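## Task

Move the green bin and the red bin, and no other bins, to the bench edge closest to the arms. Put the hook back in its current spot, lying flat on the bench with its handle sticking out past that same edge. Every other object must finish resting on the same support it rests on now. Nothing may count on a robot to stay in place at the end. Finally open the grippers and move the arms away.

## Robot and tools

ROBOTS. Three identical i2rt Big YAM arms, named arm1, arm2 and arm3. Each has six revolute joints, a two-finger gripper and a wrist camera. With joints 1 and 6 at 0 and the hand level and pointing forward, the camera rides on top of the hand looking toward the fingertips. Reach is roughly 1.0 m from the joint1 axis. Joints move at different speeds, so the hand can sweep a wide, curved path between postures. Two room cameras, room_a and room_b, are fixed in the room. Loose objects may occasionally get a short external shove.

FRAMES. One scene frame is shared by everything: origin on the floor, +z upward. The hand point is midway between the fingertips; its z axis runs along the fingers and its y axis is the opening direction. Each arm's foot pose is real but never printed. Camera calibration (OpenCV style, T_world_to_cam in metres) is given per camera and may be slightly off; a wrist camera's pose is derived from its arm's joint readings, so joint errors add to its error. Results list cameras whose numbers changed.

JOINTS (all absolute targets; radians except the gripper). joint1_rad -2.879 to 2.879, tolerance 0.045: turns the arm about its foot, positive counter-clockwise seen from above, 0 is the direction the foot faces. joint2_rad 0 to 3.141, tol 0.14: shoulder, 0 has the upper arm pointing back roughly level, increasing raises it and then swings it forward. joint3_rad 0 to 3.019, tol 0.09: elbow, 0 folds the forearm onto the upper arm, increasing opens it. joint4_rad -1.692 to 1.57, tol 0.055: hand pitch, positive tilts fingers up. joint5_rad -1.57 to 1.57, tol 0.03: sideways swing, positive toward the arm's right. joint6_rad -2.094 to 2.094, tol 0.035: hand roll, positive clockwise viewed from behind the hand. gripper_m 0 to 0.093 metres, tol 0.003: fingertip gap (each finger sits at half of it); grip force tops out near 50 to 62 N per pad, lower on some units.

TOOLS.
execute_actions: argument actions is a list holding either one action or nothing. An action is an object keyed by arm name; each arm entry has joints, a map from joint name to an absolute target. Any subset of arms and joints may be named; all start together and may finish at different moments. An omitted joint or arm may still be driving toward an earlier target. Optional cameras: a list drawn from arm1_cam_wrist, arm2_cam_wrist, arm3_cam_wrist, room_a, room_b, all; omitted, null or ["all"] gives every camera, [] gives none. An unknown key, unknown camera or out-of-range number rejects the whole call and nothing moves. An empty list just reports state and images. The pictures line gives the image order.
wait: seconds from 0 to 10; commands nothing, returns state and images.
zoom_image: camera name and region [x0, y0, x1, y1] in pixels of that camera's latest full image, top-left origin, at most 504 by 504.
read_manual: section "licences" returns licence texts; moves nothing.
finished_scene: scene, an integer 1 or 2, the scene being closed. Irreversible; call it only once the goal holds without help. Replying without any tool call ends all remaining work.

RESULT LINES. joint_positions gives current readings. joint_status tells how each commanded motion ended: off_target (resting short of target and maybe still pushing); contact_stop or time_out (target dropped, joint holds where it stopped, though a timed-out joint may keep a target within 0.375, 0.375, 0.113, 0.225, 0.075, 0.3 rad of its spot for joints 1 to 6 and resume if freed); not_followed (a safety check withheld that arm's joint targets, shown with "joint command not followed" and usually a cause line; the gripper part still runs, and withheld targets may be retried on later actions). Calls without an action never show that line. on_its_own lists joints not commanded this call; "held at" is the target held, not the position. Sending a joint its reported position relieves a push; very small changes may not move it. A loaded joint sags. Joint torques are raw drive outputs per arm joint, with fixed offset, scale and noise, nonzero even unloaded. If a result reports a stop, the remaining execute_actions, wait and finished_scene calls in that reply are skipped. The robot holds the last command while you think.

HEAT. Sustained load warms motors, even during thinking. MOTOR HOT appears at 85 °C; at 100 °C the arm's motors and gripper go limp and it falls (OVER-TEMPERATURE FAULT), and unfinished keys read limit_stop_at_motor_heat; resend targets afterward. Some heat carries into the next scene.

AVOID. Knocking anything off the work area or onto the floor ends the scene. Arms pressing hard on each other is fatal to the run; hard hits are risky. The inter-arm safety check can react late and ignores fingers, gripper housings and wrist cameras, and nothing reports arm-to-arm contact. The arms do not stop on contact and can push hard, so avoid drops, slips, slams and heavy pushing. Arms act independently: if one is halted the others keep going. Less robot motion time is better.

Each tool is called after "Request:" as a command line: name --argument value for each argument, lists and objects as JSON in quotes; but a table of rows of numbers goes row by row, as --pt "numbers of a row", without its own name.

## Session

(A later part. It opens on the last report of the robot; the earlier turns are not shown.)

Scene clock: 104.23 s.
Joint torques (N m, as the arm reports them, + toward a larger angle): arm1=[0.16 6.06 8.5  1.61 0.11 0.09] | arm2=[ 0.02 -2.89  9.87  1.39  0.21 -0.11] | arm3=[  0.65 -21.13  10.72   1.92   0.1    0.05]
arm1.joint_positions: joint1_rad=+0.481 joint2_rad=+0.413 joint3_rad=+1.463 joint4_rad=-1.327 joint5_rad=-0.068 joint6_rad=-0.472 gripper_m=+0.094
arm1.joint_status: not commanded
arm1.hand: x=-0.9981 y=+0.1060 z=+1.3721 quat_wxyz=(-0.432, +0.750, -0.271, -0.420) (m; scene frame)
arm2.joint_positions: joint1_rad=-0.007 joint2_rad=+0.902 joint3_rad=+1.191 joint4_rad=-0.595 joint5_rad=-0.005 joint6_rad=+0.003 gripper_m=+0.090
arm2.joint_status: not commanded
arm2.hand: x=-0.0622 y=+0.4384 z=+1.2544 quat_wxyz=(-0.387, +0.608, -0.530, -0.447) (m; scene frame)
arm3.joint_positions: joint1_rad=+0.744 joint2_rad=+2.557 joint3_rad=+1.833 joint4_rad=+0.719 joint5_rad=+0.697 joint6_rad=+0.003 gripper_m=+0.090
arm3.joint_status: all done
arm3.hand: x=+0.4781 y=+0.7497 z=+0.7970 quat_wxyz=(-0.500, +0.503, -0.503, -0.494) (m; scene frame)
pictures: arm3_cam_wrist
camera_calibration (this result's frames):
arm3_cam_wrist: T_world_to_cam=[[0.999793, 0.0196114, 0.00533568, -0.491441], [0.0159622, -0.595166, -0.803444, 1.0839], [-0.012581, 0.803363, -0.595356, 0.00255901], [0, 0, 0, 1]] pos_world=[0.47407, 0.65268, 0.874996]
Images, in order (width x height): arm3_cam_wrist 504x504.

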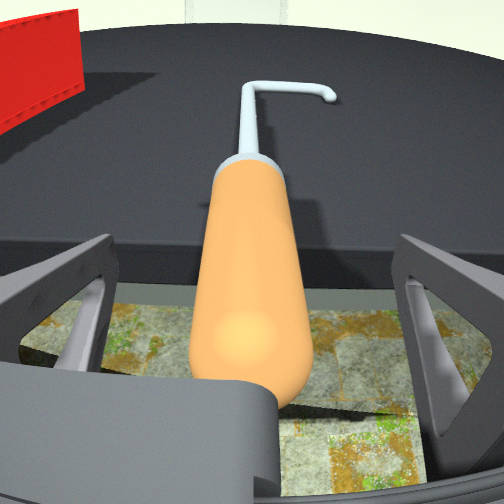

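Request:
execute_actions --actions '[{"arm3":{"joints":{"gripper_m":0}}}]' --cameras '[]'

Request:
execute_actions --actions '[{"arm3":{"joints":{"joint2_rad":2.15,"joint4_rad":0.38}}}]' --cameras '["arm3_cam_wrist"]'

Request:
execute_actions --actions '[{"arm3":{"joints":{"joint1_rad":-0.425,"joint5_rad":-0.503,"joint2_rad":2.1,"joint3_rad":1.47,"joint4_rad":0.70}}}]' --cameras '[]'

Request:
execute_actions --actions '[{"arm3":{"joints":{"joint2_rad":2.33,"joint4_rad":0.94}}}]' --cameras '["arm3_cam_wrist"]'

Scene clock: 105.33 s.
Joint torques (N m, as the arm reports them, + toward a larger angle): arm1=[0.22 6.08 8.5  1.61 0.11 0.09] | arm2=[ 0.08 -2.79  9.88  1.4   0.22 -0.11] | arm3=[  1.05 -21.35  10.93   1.89   0.08   0.07]
arm1.joint_positions: joint1_rad=+0.481 joint2_rad=+0.413 joint3_rad=+1.463 joint4_rad=-1.327 joint5_rad=-0.068 joint6_rad=-0.472 gripper_m=+0.094
arm1.joint_status: not commanded
arm1.hand: x=-0.9981 y=+0.1060 z=+1.3721 quat_wxyz=(-0.432, +0.750, -0.271, -0.420) (m; scene frame)
arm2.joint_positions: joint1_rad=-0.007 joint2_rad=+0.902 joint3_rad=+1.191 joint4_rad=-0.595 joint5_rad=-0.005 joint6_rad=+0.003 gripper_m=+0.090
arm2.joint_status: not commanded
arm2.hand: x=-0.0622 y=+0.4384 z=+1.2544 quat_wxyz=(-0.387, +0.608, -0.530, -0.447) (m; scene frame)
arm3.joint_positions: joint1_rad=+0.744 joint2_rad=+2.557 joint3_rad=+1.833 joint4_rad=+0.719 joint5_rad=+0.696 joint6_rad=+0.003 gripper_m=+0.030
arm3.joint_status: gripper_m off_target (ended at +0.030, target +0.000)
arm3.hand: x=+0.4778 y=+0.7495 z=+0.7970 quat_wxyz=(-0.500, +0.503, -0.503, -0.494) (m; scene frame)
pictures: none
No camera images: the call's "cameras" was empty. Leave "cameras" out to get every camera's image.

Scene clock: 106.83 s.
Joint torques (N m, as the arm reports them, + toward a larger angle): arm1=[0.2  6.08 8.5  1.62 0.11 0.09] | arm2=[ 0.12 -2.79  9.87  1.4   0.22 -0.11] | arm3=[  0.25 -23.    12.9    2.07   0.05   0.04]
arm1.joint_positions: joint1_rad=+0.481 joint2_rad=+0.413 joint3_rad=+1.463 joint4_rad=-1.327 joint5_rad=-0.068 joint6_rad=-0.472 gripper_m=+0.094
arm1.joint_status: not commanded
arm1.hand: x=-0.9981 y=+0.1060 z=+1.3721 quat_wxyz=(-0.432, +0.750, -0.271, -0.420) (m; scene frame)
arm2.joint_positions: joint1_rad=-0.007 joint2_rad=+0.902 joint3_rad=+1.191 joint4_rad=-0.595 joint5_rad=-0.005 joint6_rad=+0.003 gripper_m=+0.090
arm2.joint_status: not commanded
arm2.hand: x=-0.0622 y=+0.4384 z=+1.2544 quat_wxyz=(-0.387, +0.608, -0.530, -0.447) (m; scene frame)
arm3.joint_positions: joint1_rad=+0.746 joint2_rad=+2.144 joint3_rad=+1.833 joint4_rad=+0.366 joint5_rad=+0.699 joint6_rad=+0.003 gripper_m=+0.030
arm3.joint_status: all done
arm3.hand: x=+0.4846 y=+0.7408 z=+1.0742 quat_wxyz=(-0.502, +0.482, -0.502, -0.514) (m; scene frame)
pictures: arm3_cam_wrist
camera_calibration (this result's frames):
arm3_cam_wrist: T_world_to_cam=[[0.999324, 0.0193615, -0.0312464, -0.459488], [-0.0151231, -0.558213, -0.82956, 1.31697], [-0.0335037, 0.829472, -0.557543, 0.124957], [0, 0, 0, 1]] pos_world=[0.48328, 0.640399, 1.14782]
Images, in order (width x height): arm3_cam_wrist 504x504.

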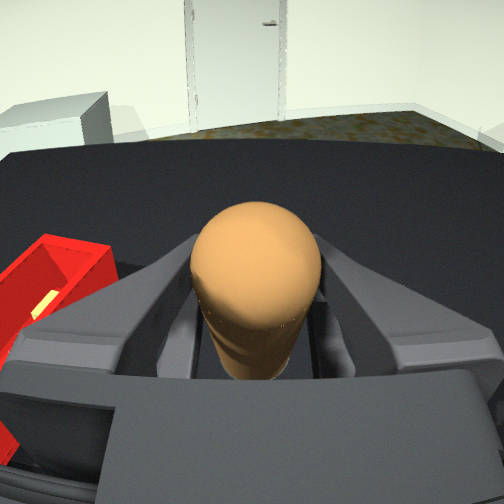

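Scene clock: 108.70 s.
Joint torques (N m, as the arm reports them, + toward a larger angle): arm1=[0.2  6.08 8.51 1.61 0.11 0.09] | arm2=[-0.07 -2.87  9.86  1.43  0.22 -0.11] | arm3=[  1.46 -21.49   8.89   1.91  -0.44   0.16]
arm1.joint_positions: joint1_rad=+0.481 joint2_rad=+0.413 joint3_rad=+1.463 joint4_rad=-1.327 joint5_rad=-0.068 joint6_rad=-0.472 gripper_m=+0.094
arm1.joint_status: not commanded
arm1.hand: x=-0.9981 y=+0.1060 z=+1.3721 quat_wxyz=(-0.432, +0.750, -0.271, -0.420) (m; scene frame)
arm2.joint_positions: joint1_rad=-0.007 joint2_rad=+0.902 joint3_rad=+1.191 joint4_rad=-0.595 joint5_rad=-0.005 joint6_rad=+0.003 gripper_m=+0.090
arm2.joint_status: not commanded
arm2.hand: x=-0.0622 y=+0.4384 z=+1.2544 quat_wxyz=(-0.387, +0.608, -0.530, -0.447) (m; scene frame)
arm3.joint_positions: joint1_rad=-0.438 joint2_rad=+2.108 joint3_rad=+1.474 joint4_rad=+0.693 joint5_rad=-0.493 joint6_rad=-0.010 gripper_m=+0.030
arm3.joint_status: all done
arm3.hand: x=+1.2537 y=+0.7613 z=+0.9809 quat_wxyz=(-0.522, +0.500, -0.477, -0.500) (m; scene frame)
pictures: none
No camera images: the call's "cameras" was empty. Leave "cameras" out to get every camera's image.

Scene clock: 110.20 s.
Joint torques (N m, as the arm reports them, + toward a larger angle): arm1=[0.22 6.11 8.49 1.61 0.11 0.09] | arm2=[ 0.02 -2.84  9.88  1.44  0.21 -0.1 ] | arm3=[  2.2  -20.22   8.57   1.78  -0.11   0.21]
arm1.joint_positions: joint1_rad=+0.481 joint2_rad=+0.413 joint3_rad=+1.463 joint4_rad=-1.327 joint5_rad=-0.068 joint6_rad=-0.472 gripper_m=+0.094
arm1.joint_status: not commanded
arm1.hand: x=-0.9981 y=+0.1060 z=+1.3721 quat_wxyz=(-0.432, +0.750, -0.271, -0.420) (m; scene frame)
arm2.joint_positions: joint1_rad=-0.007 joint2_rad=+0.902 joint3_rad=+1.191 joint4_rad=-0.595 joint5_rad=-0.005 joint6_rad=+0.003 gripper_m=+0.090
arm2.joint_status: not commanded
arm2.hand: x=-0.0622 y=+0.4384 z=+1.2544 quat_wxyz=(-0.387, +0.608, -0.530, -0.447) (m; scene frame)
arm3.joint_positions: joint1_rad=-0.437 joint2_rad=+2.321 joint3_rad=+1.458 joint4_rad=+0.930 joint5_rad=-0.500 joint6_rad=-0.009 gripper_m=+0.030
arm3.joint_status: all done
arm3.hand: x=+1.2503 y=+0.7573 z=+0.8580 quat_wxyz=(-0.521, +0.501, -0.473, -0.503) (m; scene frame)
pictures: arm3_cam_wrist
camera_calibration (this result's frames):
arm3_cam_wrist: T_world_to_cam=[[0.998248, 0.0349105, 0.0477652, -1.30999], [0.0590749, -0.544125, -0.836922, 1.0613], [-0.00322708, 0.838278, -0.545234, -0.0386563], [0, 0, 0, 1]] pos_world=[1.24488, 0.655618, 0.929723]
Images, in order (width x height): arm3_cam_wrist 504x504.

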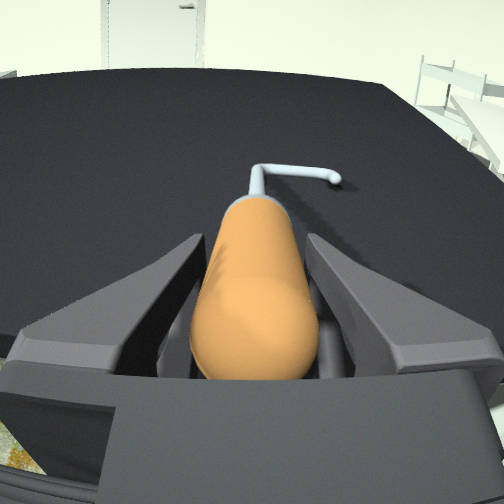

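Lucky: it swung down but the end landed on the bench. Finish the placement.

Request:
execute_actions --actions '[{"arm3":{"joints":{"joint1_rad":-0.405,"joint2_rad":2.43,"joint4_rad":0.98}}}]' --cameras '["arm3_cam_wrist"]'

Scene clock: 111.33 s.
Joint torques (N m, as the arm reports them, + toward a larger angle): arm1=[0.18 6.08 8.5  1.61 0.11 0.09] | arm2=[-0.02 -2.92  9.86  1.41  0.22 -0.11] | arm3=[  1.82 -19.06   8.05   1.89  -0.33   0.19]
arm1.joint_positions: joint1_rad=+0.481 joint2_rad=+0.413 joint3_rad=+1.463 joint4_rad=-1.327 joint5_rad=-0.068 joint6_rad=-0.472 gripper_m=+0.094
arm1.joint_status: not commanded
arm1.hand: x=-0.9981 y=+0.1060 z=+1.3721 quat_wxyz=(-0.432, +0.750, -0.271, -0.420) (m; scene frame)
arm2.joint_positions: joint1_rad=-0.007 joint2_rad=+0.902 joint3_rad=+1.191 joint4_rad=-0.595 joint5_rad=-0.005 joint6_rad=+0.003 gripper_m=+0.090
arm2.joint_status: not commanded
arm2.hand: x=-0.0622 y=+0.4384 z=+1.2544 quat_wxyz=(-0.387, +0.608, -0.530, -0.447) (m; scene frame)
arm3.joint_positions: joint1_rad=-0.423 joint2_rad=+2.394 joint3_rad=+1.458 joint4_rad=+0.977 joint5_rad=-0.496 joint6_rad=-0.011 gripper_m=+0.030
arm3.joint_status: all done
arm3.hand: x=+1.2385 y=+0.7561 z=+0.8122 quat_wxyz=(-0.511, +0.507, -0.479, -0.502) (m; scene frame)
pictures: arm3_cam_wrist
camera_calibration (this result's frames):
arm3_cam_wrist: T_world_to_cam=[[0.998306, 0.0450621, 0.0368039, -1.29482], [0.0557931, -0.562055, -0.825216, 1.03113], [-0.0165001, 0.825872, -0.563617, -0.0219668], [0, 0, 0, 1]] pos_world=[1.23474, 0.656042, 0.886181]
Images, in order (width x height): arm3_cam_wrist 504x504.

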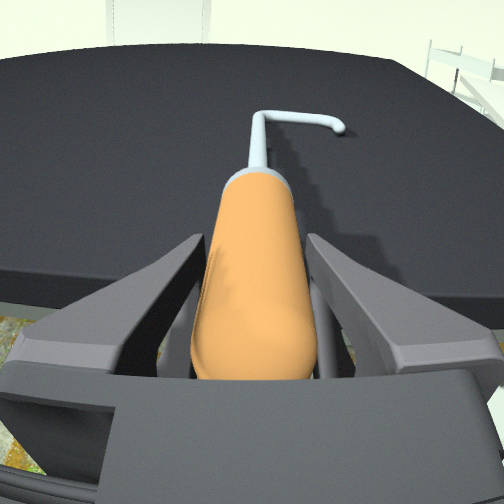

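Request:
execute_actions --actions '[{"arm3":{"joints":{"joint2_rad":2.46}}}]' --cameras '[]'

Request:
execute_actions --actions '[{"arm3":{"joints":{"gripper_m":0.09}}}]' --cameras '["arm3_cam_wrist"]'

Request:
execute_actions --actions '[{"arm3":{"joints":{"joint2_rad":1.5,"joint4_rad":0.0}}}]'

Scene clock: 112.27 s.
Joint torques (N m, as the arm reports them, + toward a larger angle): arm1=[0.25 6.09 8.5  1.62 0.11 0.09] | arm2=[ 0.05 -2.85  9.83  1.41  0.22 -0.11] | arm3=[  1.2  -18.23   8.     1.5   -0.27   0.2 ]
arm1.joint_positions: joint1_rad=+0.481 joint2_rad=+0.413 joint3_rad=+1.463 joint4_rad=-1.327 joint5_rad=-0.068 joint6_rad=-0.472 gripper_m=+0.094
arm1.joint_status: not commanded
arm1.hand: x=-0.9981 y=+0.1060 z=+1.3721 quat_wxyz=(-0.432, +0.750, -0.271, -0.420) (m; scene frame)
arm2.joint_positions: joint1_rad=-0.007 joint2_rad=+0.902 joint3_rad=+1.191 joint4_rad=-0.595 joint5_rad=-0.005 joint6_rad=+0.003 gripper_m=+0.090
arm2.joint_status: not commanded
arm2.hand: x=-0.0622 y=+0.4384 z=+1.2544 quat_wxyz=(-0.387, +0.608, -0.530, -0.447) (m; scene frame)
arm3.joint_positions: joint1_rad=-0.423 joint2_rad=+2.401 joint3_rad=+1.458 joint4_rad=+0.982 joint5_rad=-0.496 joint6_rad=-0.012 gripper_m=+0.030
arm3.joint_status: all done
arm3.hand: x=+1.2382 y=+0.7554 z=+0.8077 quat_wxyz=(-0.510, +0.507, -0.480, -0.502) (m; scene frame)
pictures: none
No camera images: the call's "cameras" was empty. Leave "cameras" out to get every camera's image.

Scene clock: 112.97 s.
Joint torques (N m, as the arm reports them, + toward a larger angle): arm1=[0.18 6.09 8.51 1.61 0.11 0.09] | arm2=[ 0.04 -2.8   9.85  1.41  0.2  -0.11] | arm3=[  1.21 -18.16   8.32   1.53  -0.19   0.16]
arm1.joint_positions: joint1_rad=+0.481 joint2_rad=+0.413 joint3_rad=+1.463 joint4_rad=-1.327 joint5_rad=-0.068 joint6_rad=-0.472 gripper_m=+0.094
arm1.joint_status: not commanded
arm1.hand: x=-0.9981 y=+0.1060 z=+1.3721 quat_wxyz=(-0.432, +0.750, -0.271, -0.420) (m; scene frame)
arm2.joint_positions: joint1_rad=-0.007 joint2_rad=+0.902 joint3_rad=+1.191 joint4_rad=-0.595 joint5_rad=-0.005 joint6_rad=+0.003 gripper_m=+0.090
arm2.joint_status: not commanded
arm2.hand: x=-0.0622 y=+0.4384 z=+1.2544 quat_wxyz=(-0.387, +0.608, -0.530, -0.447) (m; scene frame)
arm3.joint_positions: joint1_rad=-0.416 joint2_rad=+2.408 joint3_rad=+1.458 joint4_rad=+0.982 joint5_rad=-0.500 joint6_rad=-0.012 gripper_m=+0.090
arm3.joint_status: all done
arm3.hand: x=+1.2321 y=+0.7567 z=+0.8020 quat_wxyz=(-0.505, +0.511, -0.480, -0.504) (m; scene frame)
pictures: arm3_cam_wrist
camera_calibration (this result's frames):
arm3_cam_wrist: T_world_to_cam=[[0.997896, 0.0559125, 0.0328173, -1.29263], [0.0588399, -0.568522, -0.820561, 1.02085], [-0.0272222, 0.820766, -0.570616, -0.00562199], [0, 0, 0, 1]] pos_world=[1.22969, 0.657263, 0.876881]
Images, in order (width x height): arm3_cam_wrist 504x504.

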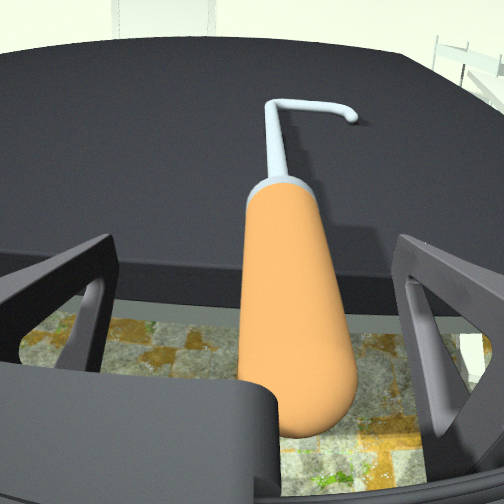

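Scene clock: 114.80 s.
Joint torques (N m, as the arm reports them, + toward a larger angle): arm1=[0.21 6.07 8.5  1.61 0.11 0.09] | arm2=[ 0.04 -2.81  9.89  1.41  0.22 -0.11] | arm3=[  1.33 -12.15  11.56   1.36  -0.07   0.18]
arm1.joint_positions: joint1_rad=+0.481 joint2_rad=+0.413 joint3_rad=+1.463 joint4_rad=-1.327 joint5_rad=-0.068 joint6_rad=-0.472 gripper_m=+0.094
arm1.joint_status: not commanded
arm1.hand: x=-0.9981 y=+0.1060 z=+1.3721 quat_wxyz=(-0.432, +0.750, -0.271, -0.420) (m; scene frame)
arm2.joint_positions: joint1_rad=-0.007 joint2_rad=+0.902 joint3_rad=+1.191 joint4_rad=-0.595 joint5_rad=-0.005 joint6_rad=+0.003 gripper_m=+0.090
arm2.joint_status: not commanded
arm2.hand: x=-0.0622 y=+0.4384 z=+1.2544 quat_wxyz=(-0.387, +0.608, -0.530, -0.447) (m; scene frame)
arm3.joint_positions: joint1_rad=-0.416 joint2_rad=+1.477 joint3_rad=+1.466 joint4_rad=+0.006 joint5_rad=-0.501 joint6_rad=-0.011 gripper_m=+0.090
arm3.joint_status: all done
arm3.hand: x=+1.1681 y=+0.6411 z=+1.2815 quat_wxyz=(-0.492, +0.515, -0.492, -0.501) (m; scene frame)
pictures: arm1_cam_wrist, arm2_cam_wrist, arm3_cam_wrist, room_a, room_b
camera_calibration (this result's frames):
arm1_cam_wrist: T_world_to_cam=[[0.777983, 0.47434, 0.412, 0.161594], [0.627303, -0.549792, -0.551561, 1.44585], [-0.0351133, 0.687554, -0.725284, 1.01194], [0, 0, 0, 1]] pos_world=[-0.997168, 0.0224974, 1.46484]
arm2_cam_wrist: T_world_to_cam=[[0.988663, 0.149615, -0.0126723, 0.0156888], [0.112852, -0.796092, -0.59456, 1.10327], [-0.0990432, 0.586389, -0.803951, 0.865221], [0, 0, 0, 1]] pos_world=[-0.0543235, 0.368605, 1.35176]
arm3_cam_wrist: T_world_to_cam=[[0.998232, 0.0578511, 0.0136471, -1.21502], [0.0454524, -0.594993, -0.802445, 1.36171], [-0.0383024, 0.801646, -0.59657, 0.419606], [0, 0, 0, 1]] pos_world=[1.16705, 0.544125, 1.35961]
Images, in order (width x height): arm1_cam_wrist 504x504, arm2_cam_wrist 504x504, arm3_cam_wrist 504x504, room_a 672x504, room_b 672x504.

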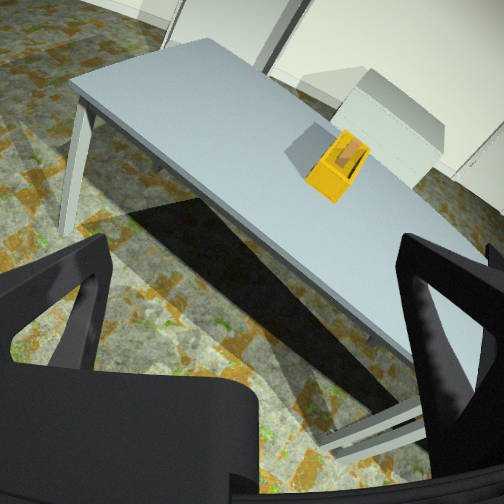

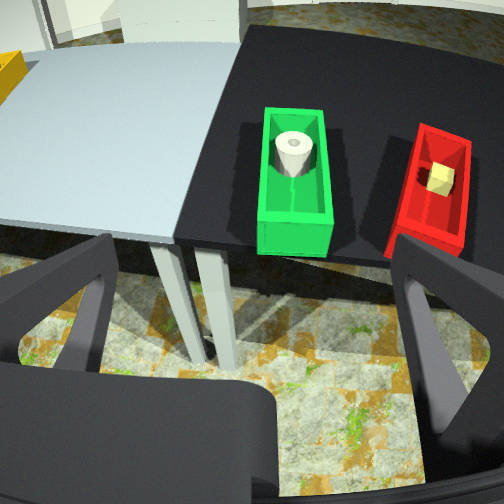

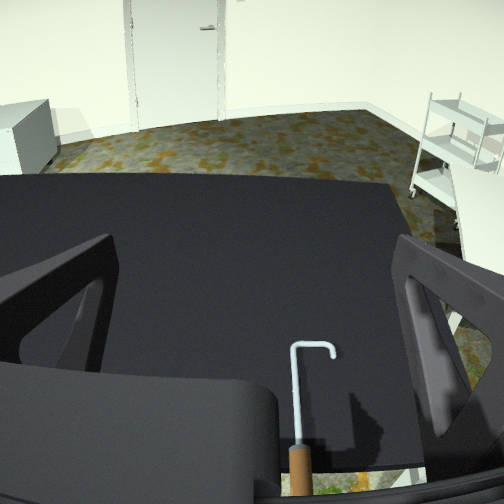

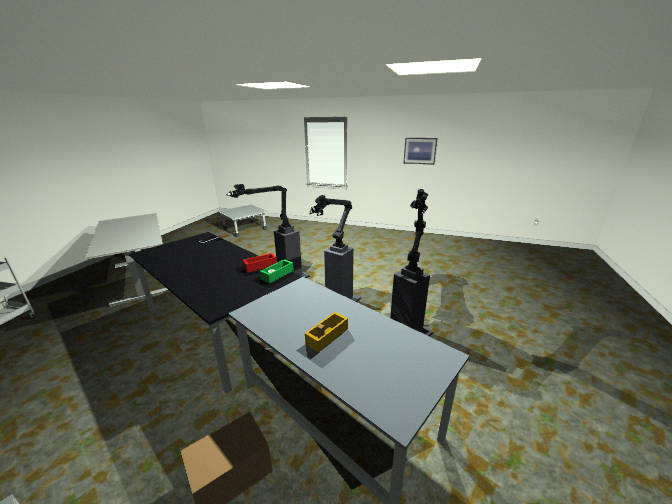

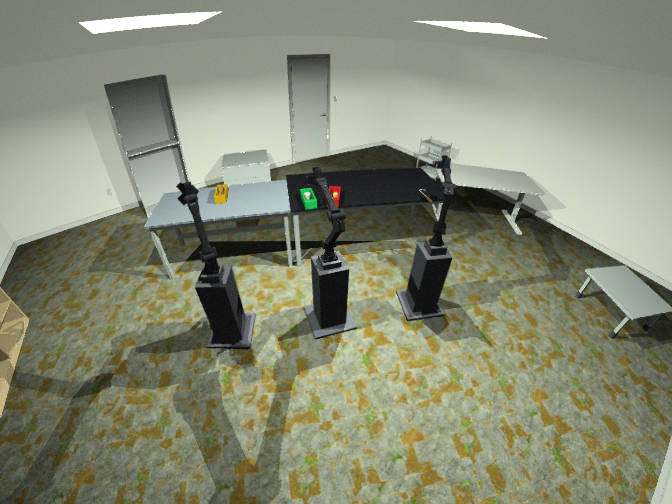

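Request:
finished_scene --scene 2

The scene is finished: the task was done.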